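# Unscrew bottle cap, set cap down, leave bottle standing

## Task

Take the cap off the bottle by unscrewing it, then place the cap on the desk and let go, leaving the bottle upright on the desk by itself. At the end both bottle and cap must be still and supported by nothing but the desk, since anything the robot alone holds in place does not count. A cap still in a gripper at the end earns nothing if the job is unfinished. Any object the robot is touching at the end must not drop by more than about a fingernail's width once released, or the task fails. Nothing may end up on the floor.

## Robot and tools

Robot: two arms, left_arm and right_arm, each ending in a parallel gripper. Everything is expressed in one scene frame: origin on the table top midway between the arms, +z up, +x outward over the table, left_arm on the +y side. The names left and right are not image sides. In the gripper's own frame the fingers point along +z and close along y. The reported end_effector_position is the spot between the finger pads, about 1 cm short of the fingertips. Printed hand positions can be wrong, more so at long reach, and arms tend to settle a centimetre or more low.

Row layout: every command row is one flat list of 16 numbers covering both arms, even when only one moves: left_arm x, y, z, qw, qx, qy, qz, opening, then right_arm x, y, z, qw, qx, qy, qz, opening. x, y, z are an absolute target position in metres in the scene frame; the quaternion is an absolute target orientation, w first, in the scene frame. Opening runs from -1 (closed) to +1 (fully open, 0.094 m). To hold an arm still, resend exactly the pose from the last result before it stopped, plus the wanted opening; to keep an orientation, repeat the same quaternion each row rather than copying drifted readings.

execute_actions(actions): a list of actions, each a table of up to 15 rows; each row lasts one control step of 1/30 s, and a short table repeats its final row to fill 15 steps (one action = 0.5 s). An empty list just returns state and images. Per action, a target more than 0.6 m from that gripper's starting position along any of its current axes is refused for both arms; if the first action fails that test against the latest reported state, or any action is malformed, nothing runs. Each control step the command is clipped to within 70 mm and 16 degrees of the measured pose, so a distant target takes several actions; position wins over orientation when both cannot be met. The result lists positions at some steps; HELD plus an arm label marks a held-back step.

move(target, speed, blocking): target is one 16-number row as above (absolute poses and openings). The grippers follow straight lines that finish together, lasting 0.5 to 10 s; longer paths stop at 10 s short of target. Rotation takes the shorter way. speed is metres per second, 0.002 to 0.5, default 0.25; rotation is capped at twice that in rad/s. Openings are applied at the start. Paths ignore obstacles and the other arm, and grippers may lag, stray or overshoot speed, especially with the arm nearly straight. Faster motion and targets further past a contact mean harder impacts and pushes. blocking=false returns after 0.5 s while motion continues; use wait(0) to check, and until it ends further moves or execute_actions are refused unless you wait or stop. The result adds a move: line with the ending (done, off_target, moving, held, fault), limits that acted (paced = target clipped; held = some steps blocked, after which the arm may jump faster), and each gripper's distance from target.

wait(seconds): 0 to 10; arms keep their last command; returns early if a running move ends. stop(): brakes a running move (needs room, more at speed); fingers keep moving. zoom_image(camera, region): region [x0, y0, x1, y1] in pixels, at most 504x504, from cam_high, cam_low, cam_left_wrist or cam_right_wrist (all 504x504). finished_scene(scene): ends scene 1 or 2 irreversibly and reports success; replying without a tool call ends everything.

Results: state line left_arm: … | right_arm: … with position and quaternion; Hand target lines show where the controller is steering; grip_measured gives finger opening on the command scale (last joint value is metres), each gripper off by up to about 1 mm. A pose unreachable line means clearance checks altered that arm's command. FAULT lines mark arm stops; MOTOR HOT appears from 85 °C, and at 100 °C an OVER-TEMPERATURE FAULT drops that arm. Camera calibration (intrinsics, distortion, world-to-camera transforms) is supplied and may be slightly off.

Gripping: command an opening below grip_measured to hold; about 0.03 below holds firmly, less holds lighter. Pad force tops out around 50 to 62 N, lower for parts under 2 mm thick, with a brief spike on first contact. Joint limits (rad): waist ±2.880, shoulder 0 to 3.142, elbow 0 to 3.019, wrist pitch -1.693 to 1.571, wrist yaw ±1.571, wrist roll ±2.094; roll limits how far one grip can twist the cap, so regrasp between turns.

Avoid: arms colliding or pressing each other, hard pushes, dropping or knocking items off the table, tipping the bottle, long loaded holds that heat motors. Random tugs may hit held parts or loose objects. Release the cap and let both objects rest before ending.

Each tool is called after "Emit:" as name(argument=value, ...), one argument or row to a line, values as JSON.

## Session

Emit:
execute_actions(
  actions=[],
)

Scene clock: 0.00 s.
left_arm: end_effector_position=(+0.1561, +0.6136, +0.1721) grip_measured=+1.000 end_effector_quat_wxyz=(+0.194, +0.146, +0.839, +0.486) | right_arm: end_effector_position=(+0.3324, -0.2267, +0.2917) grip_measured=+1.000 end_effector_quat_wxyz=(+0.008, +0.878, -0.472, +0.075)
Joint positions: left_arm=[ 1.49   0.549  0.28  -0.221  0.289  1.513  0.094] | right_arm=[ 0.5    1.141  1.226 -1.574  0.128 -1.752  0.094]
Joint velocities: left_arm=[ 0.015  0.005  0.017 -0.007 -0.022 -0.037  0.   ] | right_arm=[-0.015  0.005  0.002 -0.007  0.051 -0.051  0.   ]
Motor temperatures (°C, as the motors report them): left_arm=[22 21 21 20 20 18] | right_arm=[22 22 21 19 23 22]
Hand target (left_arm): +0.158, +0.620, +0.190; +0.195, +0.147, +0.830, +0.501
Hand target (right_arm): +0.337, -0.225, +0.298; +0.002, +0.878, -0.472, +0.080

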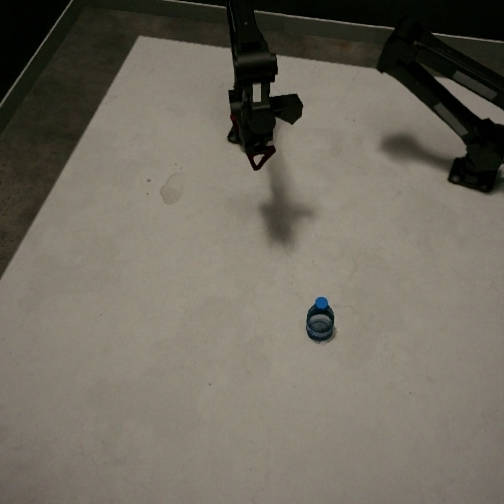

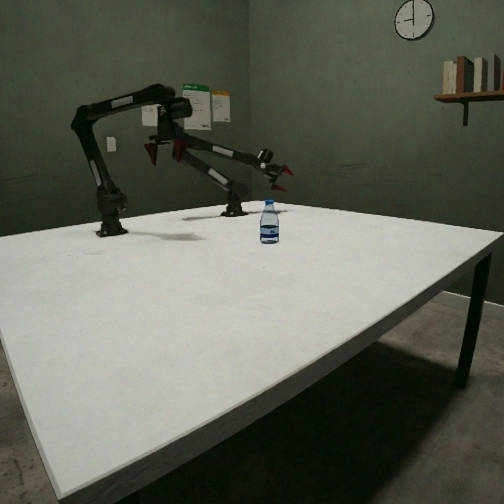

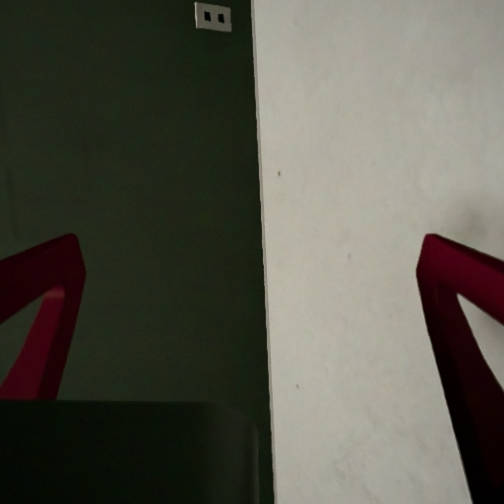

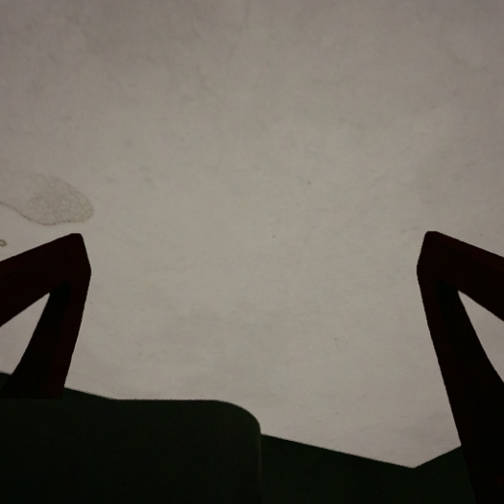

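Emit:
zoom_image(
  camera="cam_high",
  region=[280, 280, 360, 360],
)

Emit:
zoom_image(
  camera="cam_low",
  region=[230, 185, 310, 265],
)

Region (280, 280, 360, 360) of cam_high's 504x504 image, scaled by 6.300, with more detail than that image has.

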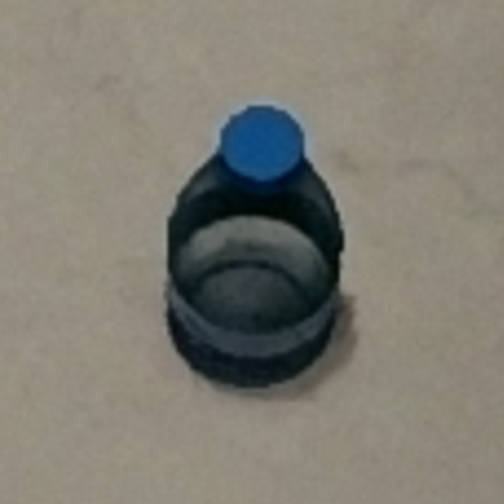

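Region (230, 185, 310, 265) of cam_low's 504x504 image, scaled by 6.300, with more detail than that image has.

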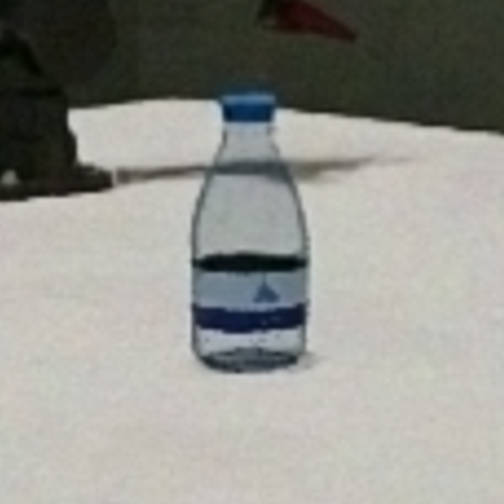

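Emit:
move(
  target=[0.42,0.38,0.2,0.609,0,0.793,0,1,0.337,-0.225,0.298,0.002,0.878,-0.472,0.08,1],
  speed=0.4,
)

Emit:
move(
  target=[0.46,0.15,0.09,0.581,0.239,0.757,-0.183,1,0.337,-0.225,0.298,0.002,0.878,-0.472,0.08,1],
  speed=0.3,
)

Scene clock: 5.90 s.
left_arm: end_effector_position=(+0.4135, +0.3811, +0.1882) grip_measured=+1.000 end_effector_quat_wxyz=(+0.611, -0.005, +0.792, +0.001) | right_arm: end_effector_position=(+0.3324, -0.2267, +0.2917) grip_measured=+1.000 end_effector_quat_wxyz=(+0.008, +0.878, -0.472, +0.075)
Joint positions: left_arm=[0.429 0.868 0.28  0.321 0.265 0.066 0.094] | right_arm=[ 0.5    1.141  1.226 -1.574  0.128 -1.752  0.094]
Joint velocities: left_arm=[ 0.015 -0.005  0.012  0.002  0.051  0.007  0.   ] | right_arm=[-0.005 -0.015 -0.022 -0.017  0.022 -0.11   0.   ]
Motor temperatures (°C, as the motors report them): left_arm=[22 21 23 21 20 18] | right_arm=[22 22 23 19 23 22]
Hand target (left_arm): +0.421, +0.378, +0.201; +0.622, -0.006, +0.783, -0.005
Hand target (right_arm): +0.337, -0.225, +0.298; +0.002, +0.878, -0.472, +0.080
Off the commanded pose (left_arm): 0.014 m, 1 deg.
Off the commanded pose (right_arm): 0.008 m, 1 deg.
move: off_target (left_arm)
camera_calibration (this result's frames):
cam_left_wrist: T_world_to_cam=[[-0.00267776, -0.999991, 0.00342302, 0.378589], [-0.781508, -0.0000429144, -0.623895, 0.444321], [0.623889, -0.00434576, -0.781501, 0.0159753], [0, 0, 0, 1]] pos_world=[0.338288, 0.378674, 0.288399]

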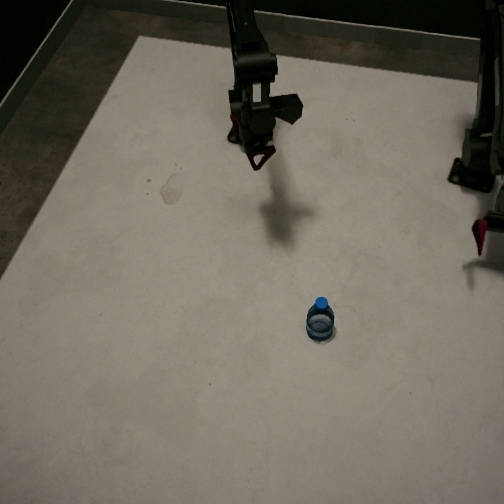

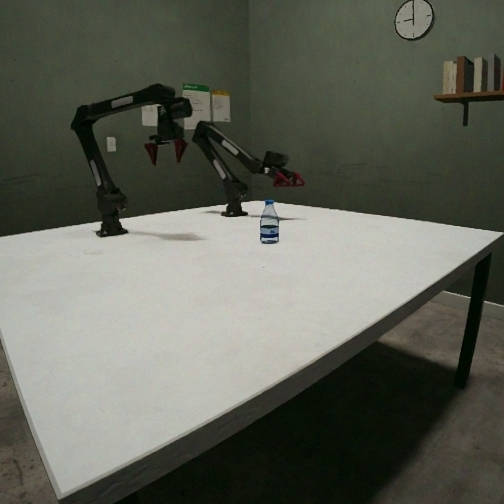

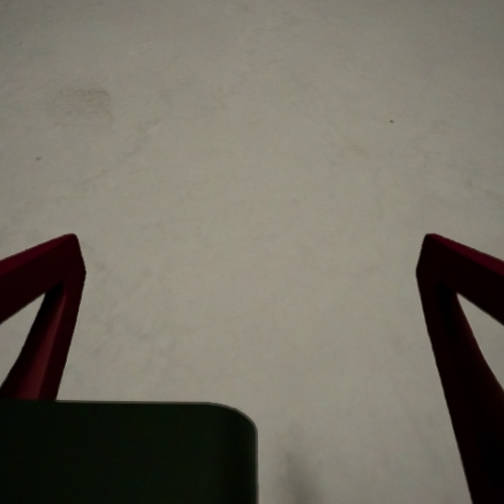

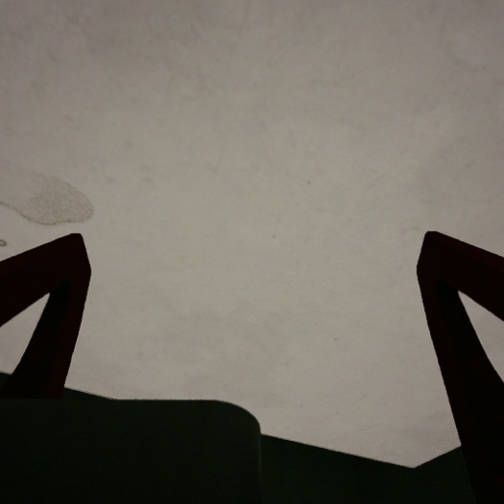

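Scene clock: 7.40 s.
left_arm: end_effector_position=(+0.4515, +0.1559, +0.0784) grip_measured=+1.000 end_effector_quat_wxyz=(+0.570, +0.224, +0.767, -0.191) | right_arm: end_effector_position=(+0.3324, -0.2267, +0.2917) grip_measured=+1.000 end_effector_quat_wxyz=(+0.008, +0.878, -0.472, +0.075)
Joint positions: left_arm=[-0.096  1.575  0.337  0.939  0.348  0.066  0.094] | right_arm=[ 0.5    1.141  1.226 -1.574  0.128 -1.752  0.094]
Joint velocities: left_arm=[-0.005 -0.005  0.002 -0.002  0.007  0.007  0.   ] | right_arm=[-0.024 -0.005 -0.002  0.002 -0.051  0.007  0.   ]
Motor temperatures (°C, as the motors report them): left_arm=[22 21 23 21 20 18] | right_arm=[22 22 24 19 23 22]
Hand target (left_arm): +0.462, +0.149, +0.090; +0.586, +0.234, +0.752, -0.189
Hand target (right_arm): +0.337, -0.225, +0.298; +0.002, +0.878, -0.472, +0.080
Off the commanded pose (left_arm): 0.016 m, 3 deg.
Off the commanded pose (right_arm): 0.008 m, 1 deg.
move: off_target (left_arm)
camera_calibration (this result's frames):
cam_left_wrist: T_world_to_cam=[[-0.570068, -0.82083, 0.0355097, 0.379629], [-0.665771, 0.43619, -0.605382, 0.2838], [0.481426, -0.36875, -0.795143, 0.02766], [0, 0, 0, 1]] pos_world=[0.392044, 0.19802, 0.18032]

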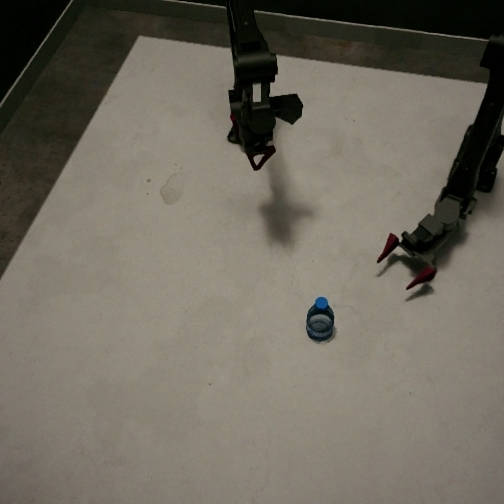

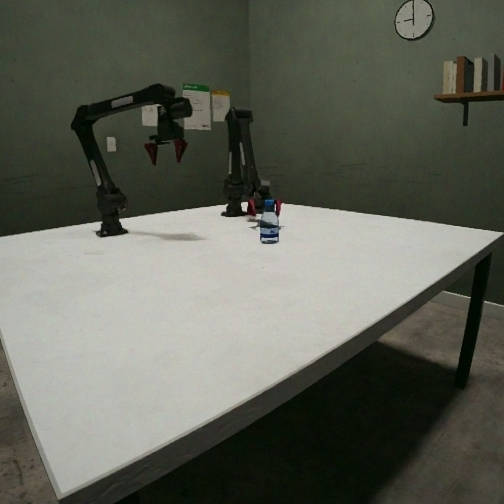

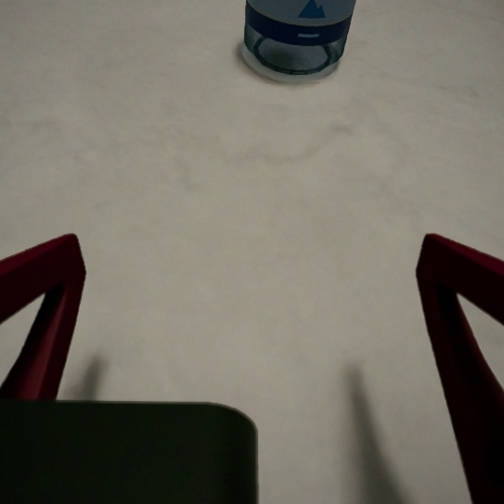

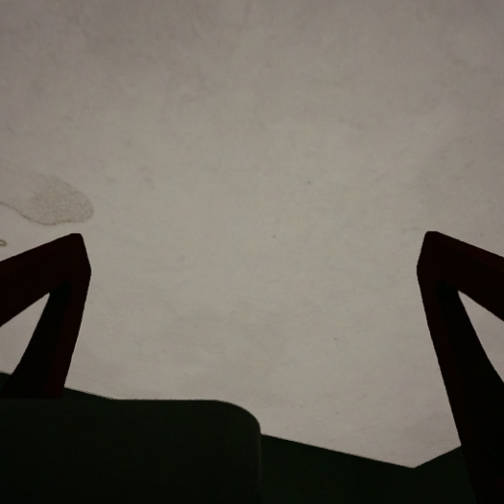

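Emit:
move(
  target=[0.567,0.04,0.07,0.581,0.239,0.757,-0.183,1,0.55,-0.12,0.3,0,-0.174,0.985,0,0.2],
  speed=0.4,
)

Scene clock: 11.70 s.
left_arm: end_effector_position=(+0.5578, +0.0525, +0.0674) grip_measured=+1.000 end_effector_quat_wxyz=(+0.577, +0.239, +0.761, -0.177) | right_arm: end_effector_position=(+0.5366, -0.1186, +0.2947) grip_measured=+0.202 end_effector_quat_wxyz=(+0.014, -0.190, +0.982, +0.002)
Joint positions: left_arm=[-0.276  1.83   0.708  0.842  0.172  0.056  0.094] | right_arm=[ 0.493  1.794  1.94  -1.688  0.002  0.02   0.056]
Joint velocities: left_arm=[-0.005 -0.005 -0.007 -0.007  0.037  0.037  0.   ] | right_arm=[-0.005 -0.005 -0.012 -0.007  0.022 -0.051 -0.   ]
Motor temperatures (°C, as the motors report them): left_arm=[22 21 23 21 20 18] | right_arm=[22 22 26 19 23 22]
Hand target (left_arm): +0.566, +0.040, +0.072; +0.580, +0.237, +0.757, -0.185
Hand target (right_arm): +0.550, -0.121, +0.301; +0.021, -0.174, +0.985, +0.005
Off the commanded pose (left_arm): 0.016 m, 1 deg.
Off the commanded pose (right_arm): 0.015 m, 3 deg.
joint sent to its limit (right arm) — the command would take joint 4 (wrist pitch) past its lower limit, so that joint was sent only as far as its limit.
move: off_target (left_arm, right_arm)
camera_calibration (this result's frames):
cam_left_wrist: T_world_to_cam=[[-0.577306, -0.816486, -0.00827944, 0.36251], [-0.644655, 0.461988, -0.609087, 0.380133], [0.501136, -0.346292, -0.79306, -0.0826542], [0, 0, 0, 1]] pos_world=[0.495755, 0.0917451, 0.168986]
cam_right_wrist: T_world_to_cam=[[0.366912, -0.930251, -0.00310366, -0.304444], [-0.766775, -0.304319, 0.565195, 0.21414], [-0.526717, -0.204997, -0.824952, 0.621473], [0, 0, 0, 1]] pos_world=[0.603242, -0.0906425, 0.39071]

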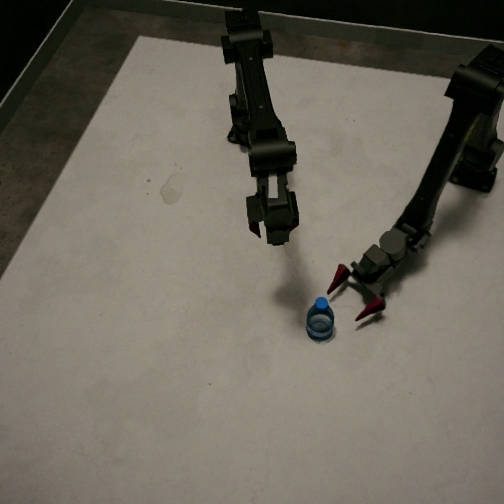

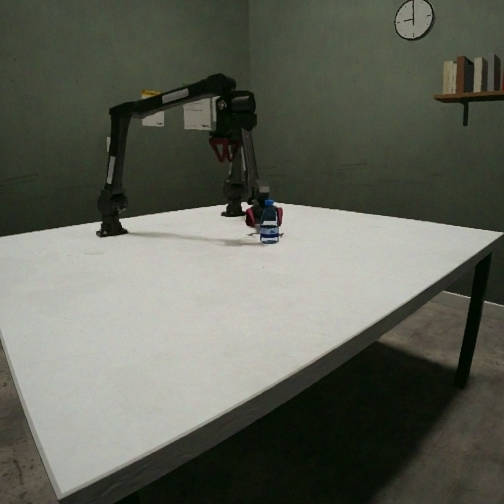

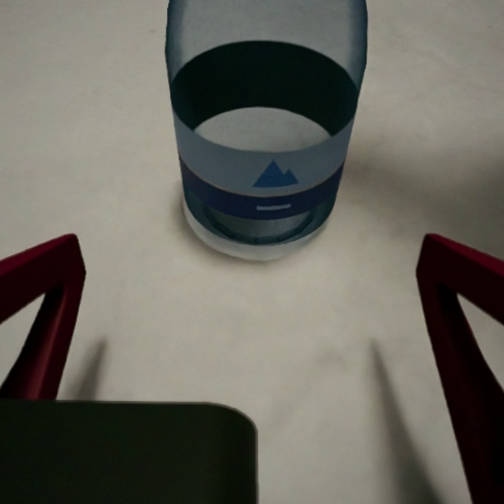

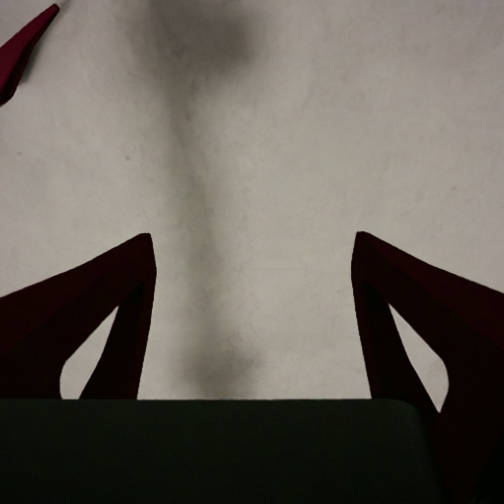

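Emit:
move(
  target=[0.625,-0.008,0.065,0.645,0.222,0.703,-0.203,1,0.62,-0.01,0.26,0,0.64,0.77,0,0.2],
  speed=0.3,
)

Scene clock: 16.60 s.
left_arm: end_effector_position=(+0.6165, +0.0071, +0.0575) grip_measured=+1.000 end_effector_quat_wxyz=(+0.634, +0.224, +0.715, -0.191) | right_arm: end_effector_position=(+0.6147, -0.0227, +0.2603) grip_measured=+0.202 end_effector_quat_wxyz=(+0.021, +0.634, +0.772, +0.044)
Joint positions: left_arm=[-0.312  2.048  0.906  1.017  0.137  0.029  0.094] | right_arm=[ 0.58   2.099  2.315 -1.688  0.005  1.865  0.056]
Joint velocities: left_arm=[-0.005 -0.005 -0.002 -0.002 -0.051  0.007  0.   ] | right_arm=[-0.005 -0.015 -0.007  0.012 -0.022  0.051 -0.002]
Motor temperatures (°C, as the motors report them): left_arm=[22 21 23 21 20 18] | right_arm=[22 23 28 19 23 22]
Hand target (left_arm): +0.623, -0.007, +0.066; +0.645, +0.221, +0.703, -0.202
Hand target (right_arm): +0.619, -0.011, +0.260; +0.021, +0.637, +0.769, +0.049
Off the commanded pose (left_arm): 0.019 m, 2 deg.
Off the commanded pose (right_arm): 0.014 m, 6 deg.
joint sent to its limit (right arm) — the command would take joint 4 (wrist pitch) past its lower limit, so that joint was sent only as far as its limit.
move: off_target (left_arm, right_arm)
camera_calibration (this result's frames):
cam_left_wrist: T_world_to_cam=[[-0.571856, -0.82022, -0.0148065, 0.356308], [-0.561461, 0.404482, -0.721911, 0.388499], [0.598115, -0.404516, -0.691827, -0.200843], [0, 0, 0, 1]] pos_world=[0.542011, 0.0538656, 0.146789]
cam_right_wrist: T_world_to_cam=[[-0.977633, -0.185014, -0.100014, 0.624601], [-0.20736, 0.768474, 0.605351, -0.00733497], [-0.0351406, 0.61255, -0.78965, 0.36108], [0, 0, 0, 1]] pos_world=[0.621798, -0.0999823, 0.352036]

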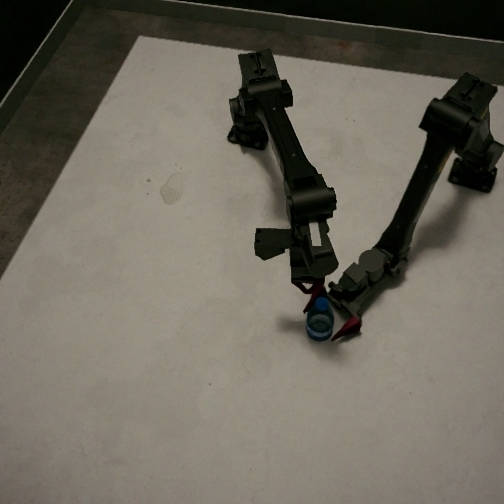

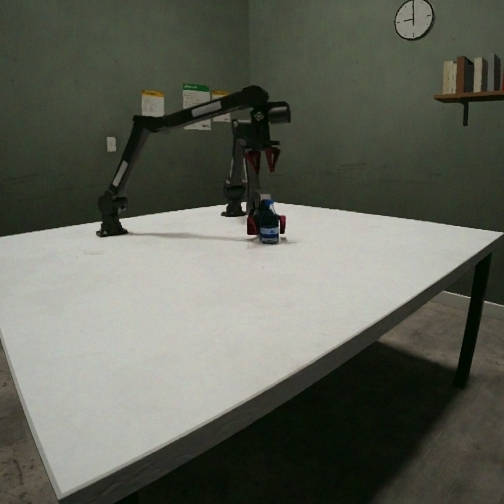

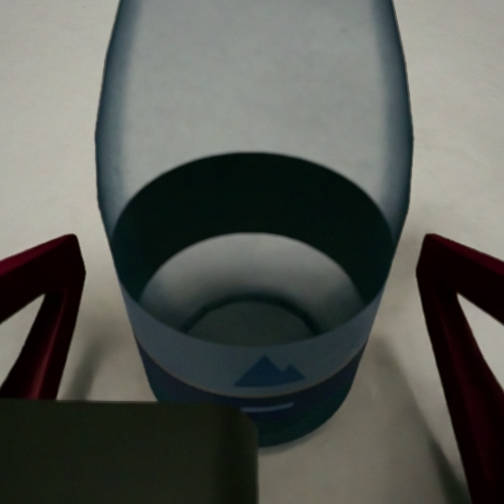

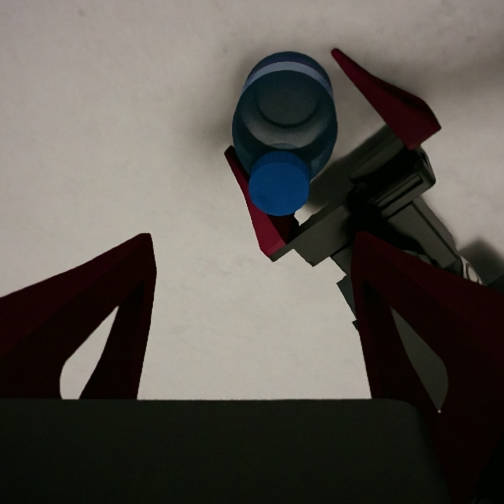

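Emit:
move(
  target=[0.632,-0.013,0.065,0.645,0.222,0.703,-0.203,1,0.612,0.02,0.2,0,0.64,0.77,0,0.2],
  speed=0.15,
)

Emit:
move(
  target=[0.632,-0.013,0.065,0.645,0.222,0.703,-0.203,0.3,0.612,0.02,0.2,0,0.64,0.77,0,0.2],
)

Scene clock: 20.43 s.
left_arm: end_effector_position=(+0.6252, +0.0017, +0.0612) grip_measured=+1.000 end_effector_quat_wxyz=(+0.640, +0.224, +0.710, -0.192) | right_arm: end_effector_position=(+0.6063, +0.0141, +0.1896) grip_measured=+0.202 end_effector_quat_wxyz=(-0.001, +0.634, +0.774, -0.005)
Joint positions: left_arm=[-0.313  2.061  0.936  1.017  0.137  0.028  0.094] | right_arm=[ 0.633  2.209  2.318 -1.689  0.002  1.915  0.056]
Joint velocities: left_arm=[-0.005  0.005 -0.007  0.017 -0.037 -0.007  0.   ] | right_arm=[-0.005 -0.005 -0.027 -0.022 -0.051  0.022  0.001]
Motor temperatures (°C, as the motors report them): left_arm=[22 21 23 21 20 18] | right_arm=[22 23 29 19 23 22]
Hand target (left_arm): +0.631, -0.013, +0.065; +0.645, +0.222, +0.703, -0.203
Hand target (right_arm): +0.612, +0.019, +0.200; +0.002, +0.640, +0.769, +0.007
Off the commanded pose (left_arm): 0.017 m, 2 deg.
Off the commanded pose (right_arm): 0.013 m, 1 deg.
joint sent to its limit (right arm) — the command would take joint 4 (wrist pitch) past its lower limit, so that joint was sent only as far as its limit.
move: off_target (left_arm, right_arm)
camera_calibration (this result's frames):
cam_left_wrist: T_world_to_cam=[[-0.572836, -0.819495, -0.016939, 0.357623], [-0.550073, 0.399663, -0.733273, 0.391839], [0.607683, -0.410727, -0.679723, -0.212371], [0, 0, 0, 1]] pos_world=[0.549454, 0.0492401, 0.149029]
cam_right_wrist: T_world_to_cam=[[-0.98169, -0.190459, 0.00333303, 0.599076], [-0.152551, 0.796541, 0.585022, -0.0242693], [-0.114077, 0.573802, -0.81101, 0.334929], [0, 0, 0, 1]] pos_world=[0.622613, -0.0587522, 0.283832]

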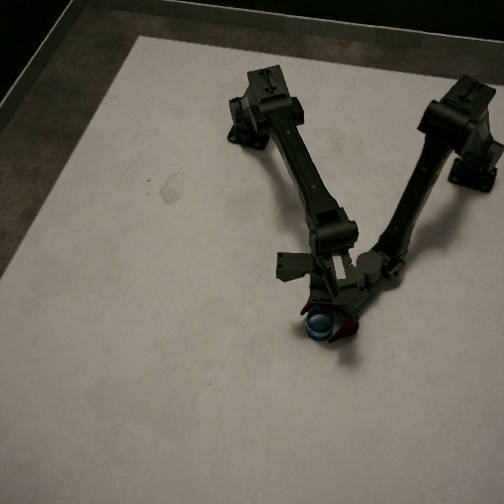

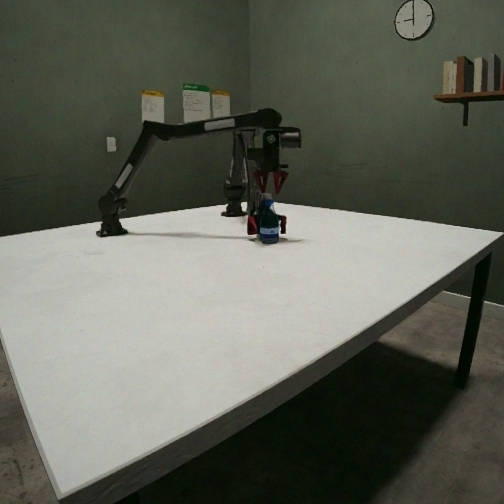

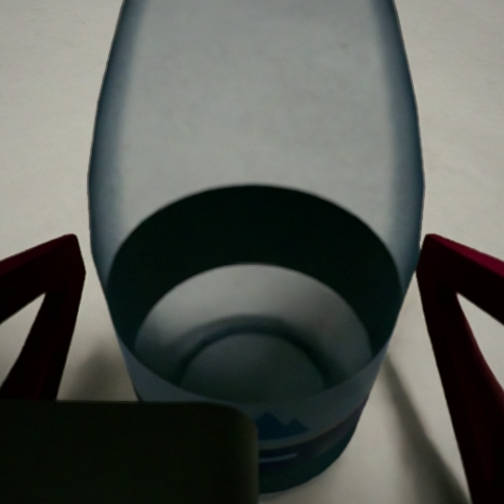

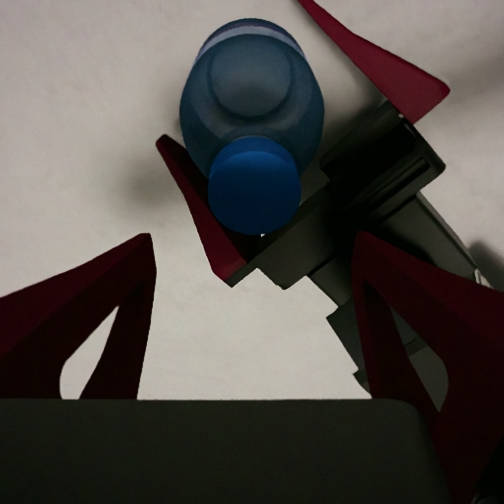

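Scene clock: 21.13 s.
left_arm: end_effector_position=(+0.6252, +0.0017, +0.0612) grip_measured=+0.344 end_effector_quat_wxyz=(+0.640, +0.224, +0.710, -0.192) | right_arm: end_effector_position=(+0.6063, +0.0141, +0.1896) grip_measured=+0.202 end_effector_quat_wxyz=(-0.001, +0.634, +0.774, -0.005)
Joint positions: left_arm=[-0.313  2.061  0.936  1.017  0.137  0.028  0.063] | right_arm=[ 0.633  2.209  2.318 -1.689  0.002  1.915  0.056]
Joint velocities: left_arm=[-0.005 -0.024 -0.017 -0.017 -0.022 -0.037  0.   ] | right_arm=[-0.005  0.005 -0.012  0.017 -0.022 -0.066  0.001]
Motor temperatures (°C, as the motors report them): left_arm=[22 21 23 21 20 18] | right_arm=[22 23 29 19 23 22]
Hand target (left_arm): +0.631, -0.013, +0.065; +0.645, +0.222, +0.703, -0.203
Hand target (right_arm): +0.611, +0.020, +0.200; +0.002, +0.639, +0.769, +0.006
Off the commanded pose (left_arm): 0.017 m, 2 deg.
Off the commanded pose (right_arm): 0.013 m, 1 deg.
joint sent to its limit (right arm) — the command would take joint 4 (wrist pitch) past its lower limit, so that joint was sent only as far as its limit.
move: off_target (left_arm, right_arm)
camera_calibration (this result's frames):
cam_left_wrist: T_world_to_cam=[[-0.572836, -0.819495, -0.016939, 0.357623], [-0.550073, 0.399663, -0.733273, 0.391839], [0.607683, -0.410727, -0.679723, -0.212371], [0, 0, 0, 1]] pos_world=[0.549454, 0.0492401, 0.149029]
cam_right_wrist: T_world_to_cam=[[-0.98169, -0.190459, 0.00333303, 0.599076], [-0.152551, 0.796541, 0.585022, -0.0242693], [-0.114077, 0.573802, -0.81101, 0.334929], [0, 0, 0, 1]] pos_world=[0.622613, -0.0587522, 0.283832]

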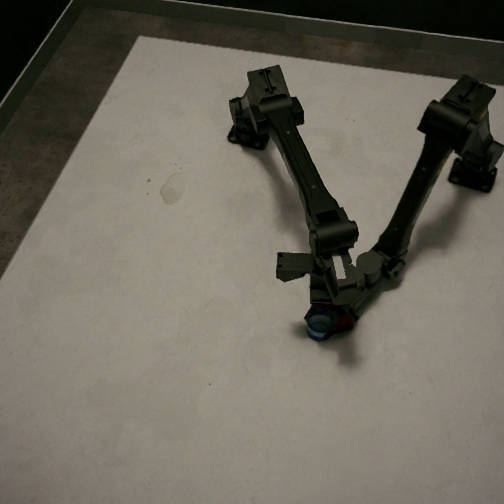

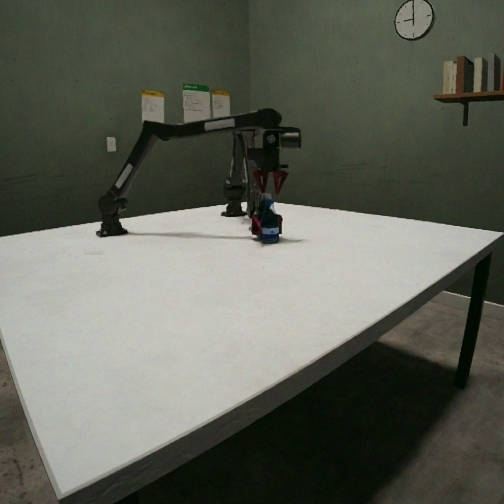

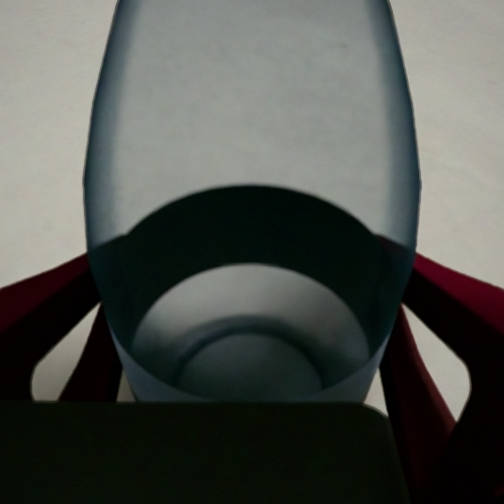

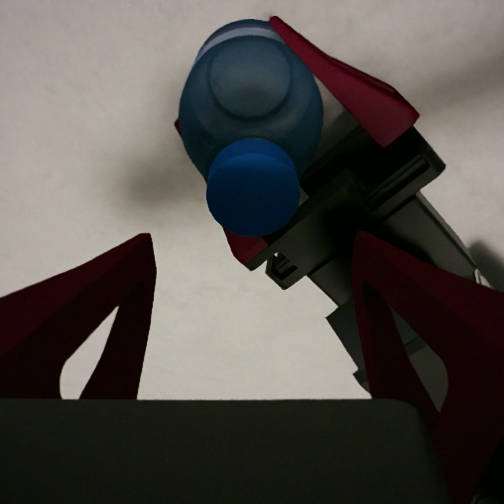

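Emit:
move(
  target=[0.632,-0.013,0.065,0.645,0.222,0.703,-0.203,0.3,0.613,0.018,0.155,0,0.64,0.77,0,0.0],
  speed=0.08,
)

Emit:
zoom_image(
  camera="cam_low",
  region=[230, 170, 310, 250],
)

Scene clock: 22.53 s.
left_arm: end_effector_position=(+0.6252, +0.0017, +0.0612) grip_measured=+0.344 end_effector_quat_wxyz=(+0.640, +0.224, +0.710, -0.192) | right_arm: end_effector_position=(+0.6123, +0.0177, +0.1690) grip_measured=+0.002 end_effector_quat_wxyz=(+0.003, +0.634, +0.774, +0.006)
Joint positions: left_arm=[-0.313  2.061  0.936  1.017  0.137  0.028  0.063] | right_arm=[ 0.633  2.209  2.264 -1.613  0.002  1.915  0.047]
Joint velocities: left_arm=[-0.005 -0.015 -0.002 -0.002  0.081 -0.007 -0.001] | right_arm=[-0.005 -0.005 -0.007  0.002 -0.066  0.022 -0.   ]
Motor temperatures (°C, as the motors report them): left_arm=[22 21 23 21 20 18] | right_arm=[22 24 29 19 23 22]
Hand target (left_arm): +0.631, -0.013, +0.065; +0.645, +0.222, +0.703, -0.203
Hand target (right_arm): +0.613, +0.018, +0.155; -0.000, +0.639, +0.769, -0.000
Off the commanded pose (left_arm): 0.017 m, 2 deg.
Off the commanded pose (right_arm): 0.014 m, 1 deg.
move: off_target (left_arm, right_arm)
camera_calibration (this result's frames):
cam_left_wrist: T_world_to_cam=[[-0.572836, -0.819495, -0.016939, 0.357623], [-0.550073, 0.399663, -0.733273, 0.391839], [0.607683, -0.410727, -0.679723, -0.212371], [0, 0, 0, 1]] pos_world=[0.549454, 0.0492401, 0.149029]
cam_right_wrist: T_world_to_cam=[[-0.981561, -0.190381, -0.0170868, 0.609119], [-0.163503, 0.789941, 0.590982, -0.00836431], [-0.0990143, 0.582879, -0.806504, 0.306668], [0, 0, 0, 1]] pos_world=[0.626885, -0.056178, 0.26268]

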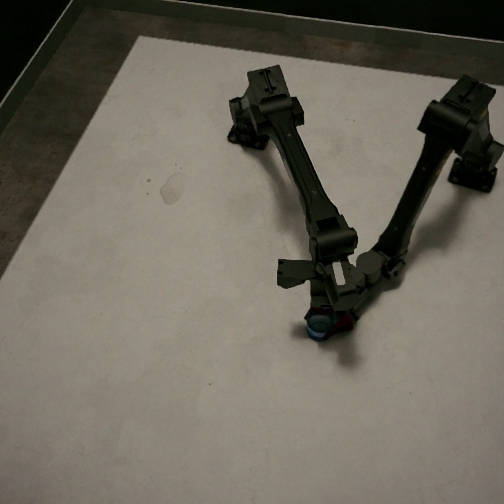

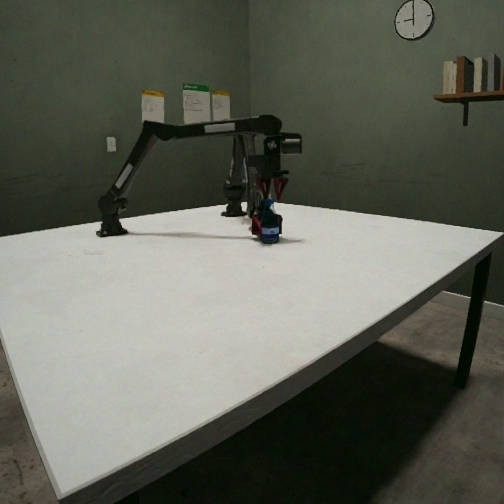

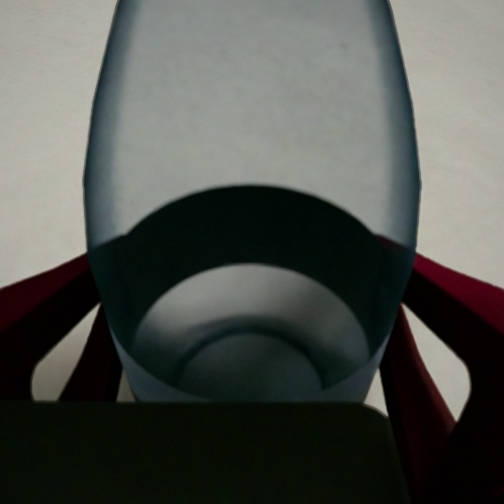

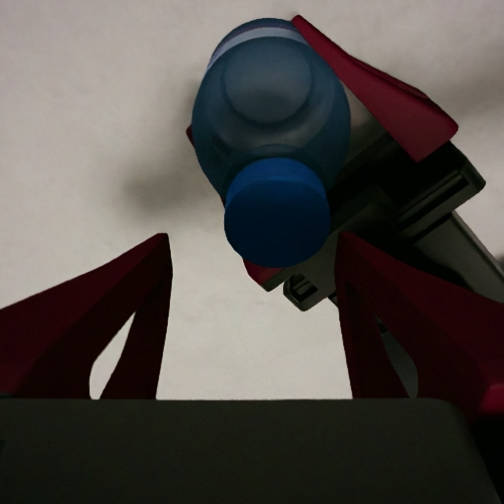

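Region (230, 170, 310, 250) of cam_low's 504x504 image, scaled by 6.300, with more detail than that image has.

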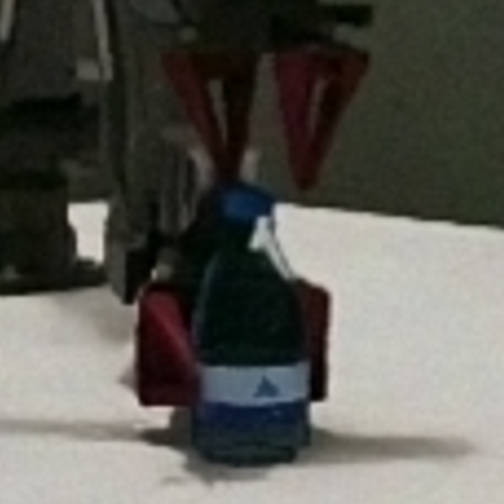

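Emit:
move(
  target=[0.632,-0.013,0.065,0.645,0.222,0.703,-0.203,0.3,0.607,0.012,0.138,0,0.64,0.77,0,0.15],
  speed=0.05,
)

Scene clock: 24.07 s.
left_arm: end_effector_position=(+0.6252, +0.0017, +0.0612) grip_measured=+0.344 end_effector_quat_wxyz=(+0.640, +0.224, +0.710, -0.192) | right_arm: end_effector_position=(+0.6063, +0.0140, +0.1352) grip_measured=+0.148 end_effector_quat_wxyz=(-0.001, +0.634, +0.774, -0.006)
Joint positions: left_arm=[-0.313  2.061  0.936  1.017  0.137  0.028  0.063] | right_arm=[ 0.633  2.205  2.167 -1.546  0.002  1.915  0.054]
Joint velocities: left_arm=[ 0.005 -0.005  0.012 -0.007  0.022 -0.037 -0.   ] | right_arm=[-0.005 -0.015  0.007 -0.002 -0.022  0.051  0.   ]
Motor temperatures (°C, as the motors report them): left_arm=[22 21 24 21 20 18] | right_arm=[22 24 28 19 23 22]
Hand target (left_arm): +0.631, -0.013, +0.065; +0.645, +0.222, +0.703, -0.203
Hand target (right_arm): +0.607, +0.012, +0.138; -0.000, +0.639, +0.769, -0.000
Off the commanded pose (left_arm): 0.017 m, 2 deg.
Off the commanded pose (right_arm): 0.004 m, 1 deg.
move: off_target (left_arm)
camera_calibration (this result's frames):
cam_left_wrist: T_world_to_cam=[[-0.572836, -0.819495, -0.016939, 0.357623], [-0.550073, 0.399663, -0.733273, 0.391839], [0.607683, -0.410727, -0.679723, -0.212371], [0, 0, 0, 1]] pos_world=[0.549454, 0.0492401, 0.149029]
cam_right_wrist: T_world_to_cam=[[-0.981675, -0.19045, 0.00655732, 0.598742], [-0.150832, 0.797576, 0.584056, 0.00667129], [-0.116463, 0.572364, -0.811687, 0.292355], [0, 0, 0, 1]] pos_world=[0.622825, -0.0586242, 0.229478]

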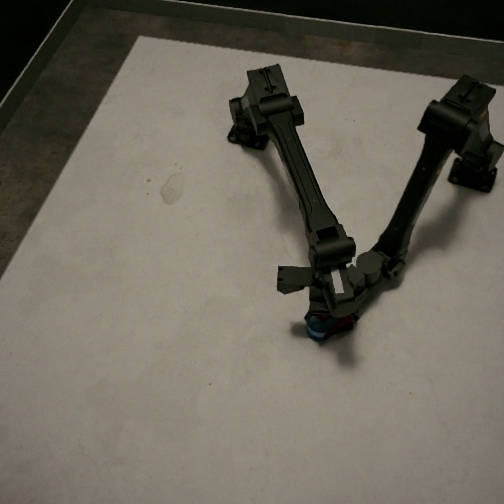

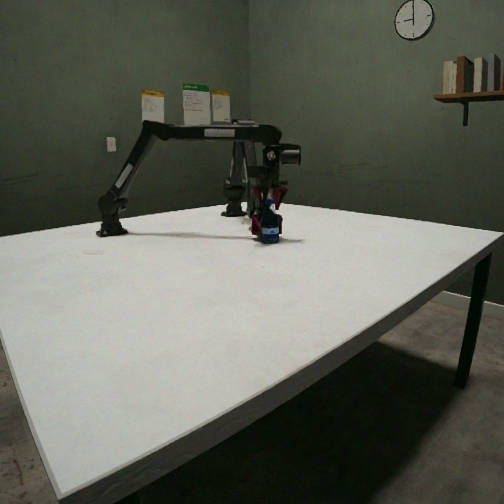

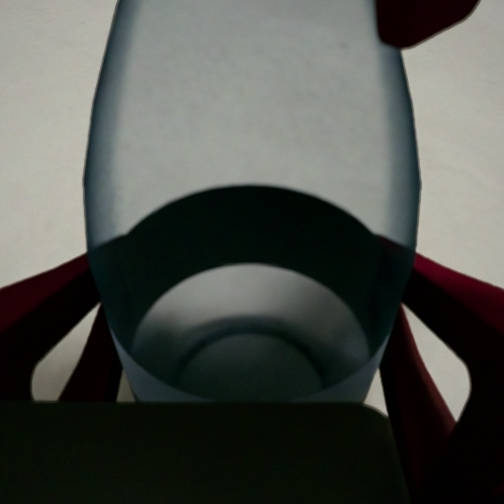

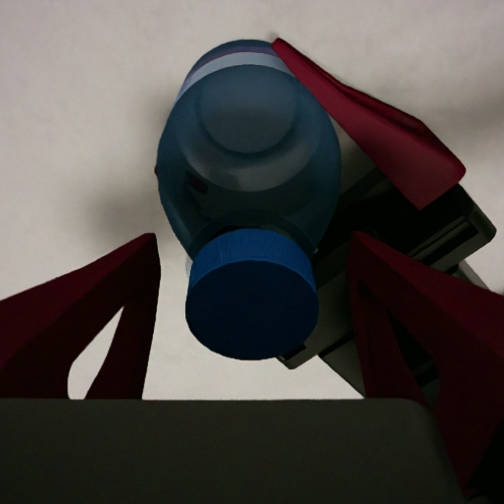

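A bit low; raise about 10 mm.

Emit:
move(
  target=[0.632,-0.013,0.065,0.645,0.222,0.703,-0.203,0.3,0.607,0.012,0.155,0,0.64,0.77,0,0.0],
  speed=0.05,
)

Scene clock: 25.30 s.
left_arm: end_effector_position=(+0.6252, +0.0017, +0.0612) grip_measured=+0.344 end_effector_quat_wxyz=(+0.640, +0.224, +0.710, -0.192) | right_arm: end_effector_position=(+0.6033, +0.0123, +0.1388) grip_measured=+0.002 end_effector_quat_wxyz=(-0.003, +0.634, +0.774, -0.010)
Joint positions: left_arm=[-0.313  2.061  0.936  1.017  0.137  0.028  0.063] | right_arm=[ 0.633  2.199  2.167 -1.56   0.002  1.915  0.047]
Joint velocities: left_arm=[ 0.005 -0.005 -0.002 -0.002 -0.051 -0.051 -0.   ] | right_arm=[-0.015 -0.024 -0.007 -0.017  0.051  0.022  0.   ]
Motor temperatures (°C, as the motors report them): left_arm=[22 21 24 21 20 18] | right_arm=[22 24 28 19 23 22]
Hand target (left_arm): +0.631, -0.013, +0.065; +0.645, +0.222, +0.703, -0.203
Hand target (right_arm): +0.607, +0.012, +0.155; +0.000, +0.639, +0.769, +0.000
Off the commanded pose (left_arm): 0.017 m, 2 deg.
Off the commanded pose (right_arm): 0.017 m, 1 deg.
move: off_target (left_arm, right_arm)
camera_calibration (this result's frames):
cam_left_wrist: T_world_to_cam=[[-0.572836, -0.819495, -0.016939, 0.357623], [-0.550073, 0.399663, -0.733273, 0.391839], [0.607683, -0.410727, -0.679723, -0.212371], [0, 0, 0, 1]] pos_world=[0.549454, 0.0492401, 0.149029]
cam_right_wrist: T_world_to_cam=[[-0.9816, -0.190404, 0.0144385, 0.594376], [-0.146643, 0.800101, 0.581665, 0.00332732], [-0.122304, 0.568845, -0.8133, 0.299704], [0, 0, 0, 1]] pos_world=[0.620582, -0.0599758, 0.233232]

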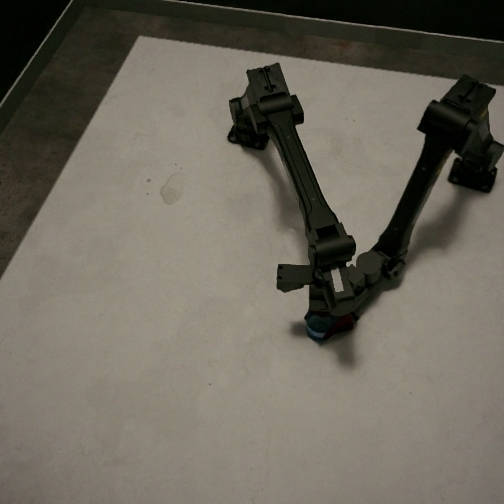

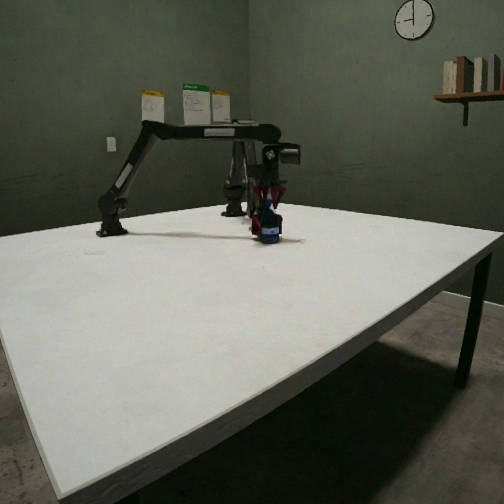

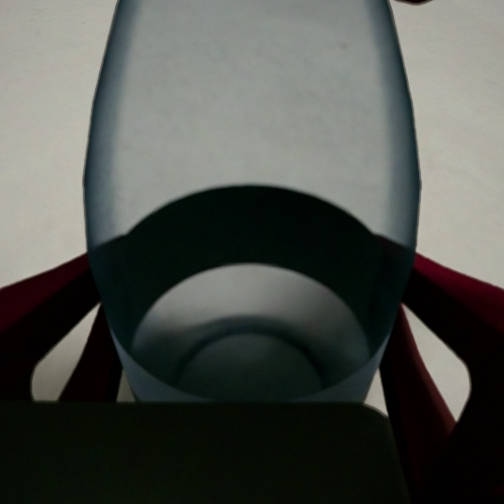

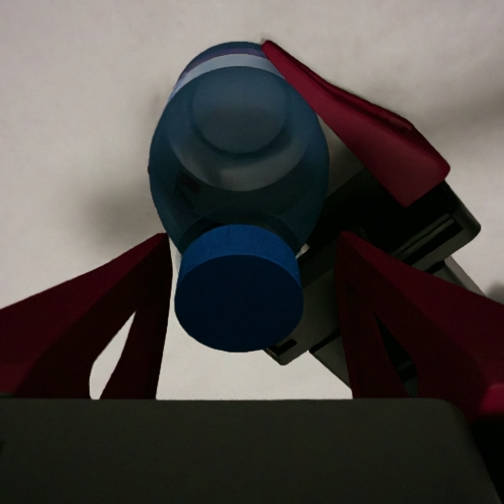

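Emit:
move(
  target=[0.632,-0.013,0.065,0.645,0.222,0.703,-0.203,0.3,0.611,0.014,0.159,0,0.64,0.77,0,0.0],
  speed=0.05,
)

Scene clock: 26.47 s.
left_arm: end_effector_position=(+0.6250, +0.0012, +0.0612) grip_measured=+0.344 end_effector_quat_wxyz=(+0.640, +0.224, +0.710, -0.193) | right_arm: end_effector_position=(+0.6007, +0.0107, +0.1420) grip_measured=+0.002 end_effector_quat_wxyz=(-0.005, +0.634, +0.774, -0.016)
Joint positions: left_arm=[-0.314  2.061  0.936  1.017  0.137  0.028  0.063] | right_arm=[ 0.633  2.198  2.174 -1.579  0.002  1.915  0.047]
Joint velocities: left_arm=[ 0.005 -0.015  0.002  0.007  0.022  0.022 -0.   ] | right_arm=[ 0.005 -0.005 -0.012 -0.017  0.037 -0.007 -0.001]
Motor temperatures (°C, as the motors report them): left_arm=[22 21 24 21 20 18] | right_arm=[22 24 28 19 23 22]
Hand target (left_arm): +0.631, -0.013, +0.065; +0.645, +0.222, +0.703, -0.203
Hand target (right_arm): +0.610, +0.014, +0.159; +0.000, +0.639, +0.769, +0.001
Off the commanded pose (left_arm): 0.016 m, 2 deg.
Off the commanded pose (right_arm): 0.020 m, 2 deg.
move: off_target (left_arm, right_arm)
camera_calibration (this result's frames):
cam_left_wrist: T_world_to_cam=[[-0.573461, -0.819058, -0.016939, 0.357507], [-0.549768, 0.400083, -0.733273, 0.391693], [0.60737, -0.411191, -0.679723, -0.212212], [0, 0, 0, 1]] pos_world=[0.549247, 0.0488496, 0.149029]
cam_right_wrist: T_world_to_cam=[[-0.981389, -0.190277, 0.0259001, 0.589644], [-0.140579, 0.803754, 0.578114, -0.000819075], [-0.130819, 0.563714, -0.815545, 0.308392], [0, 0, 0, 1]] pos_world=[0.618898, -0.0609906, 0.236709]

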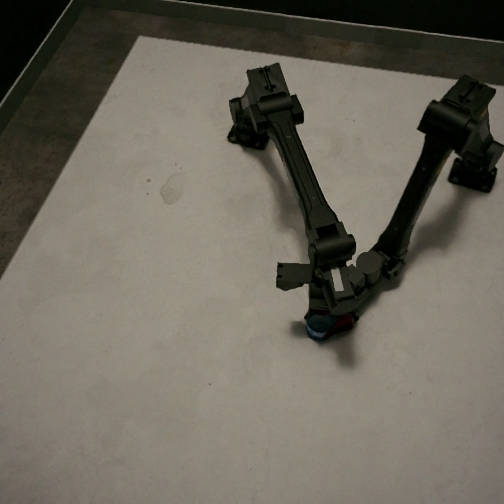

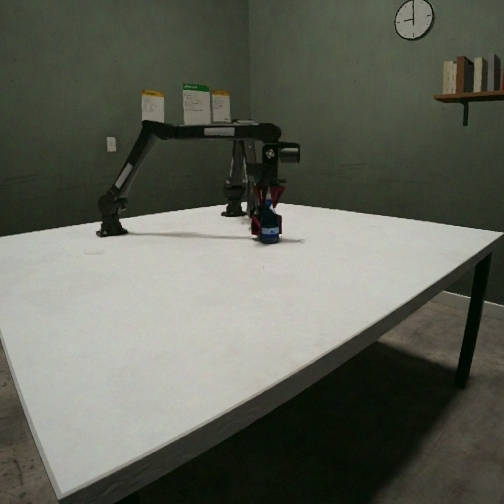

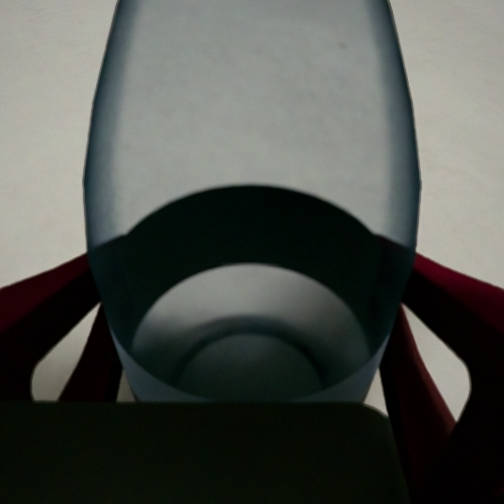

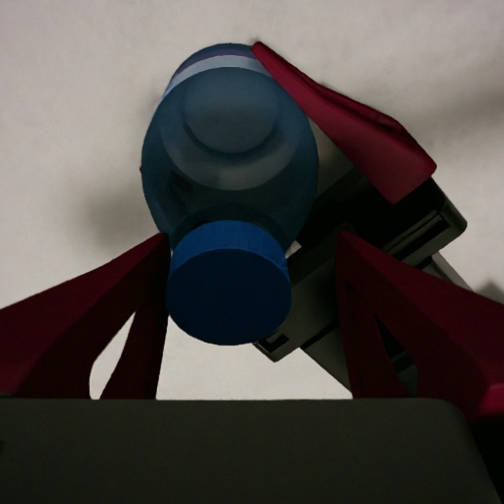

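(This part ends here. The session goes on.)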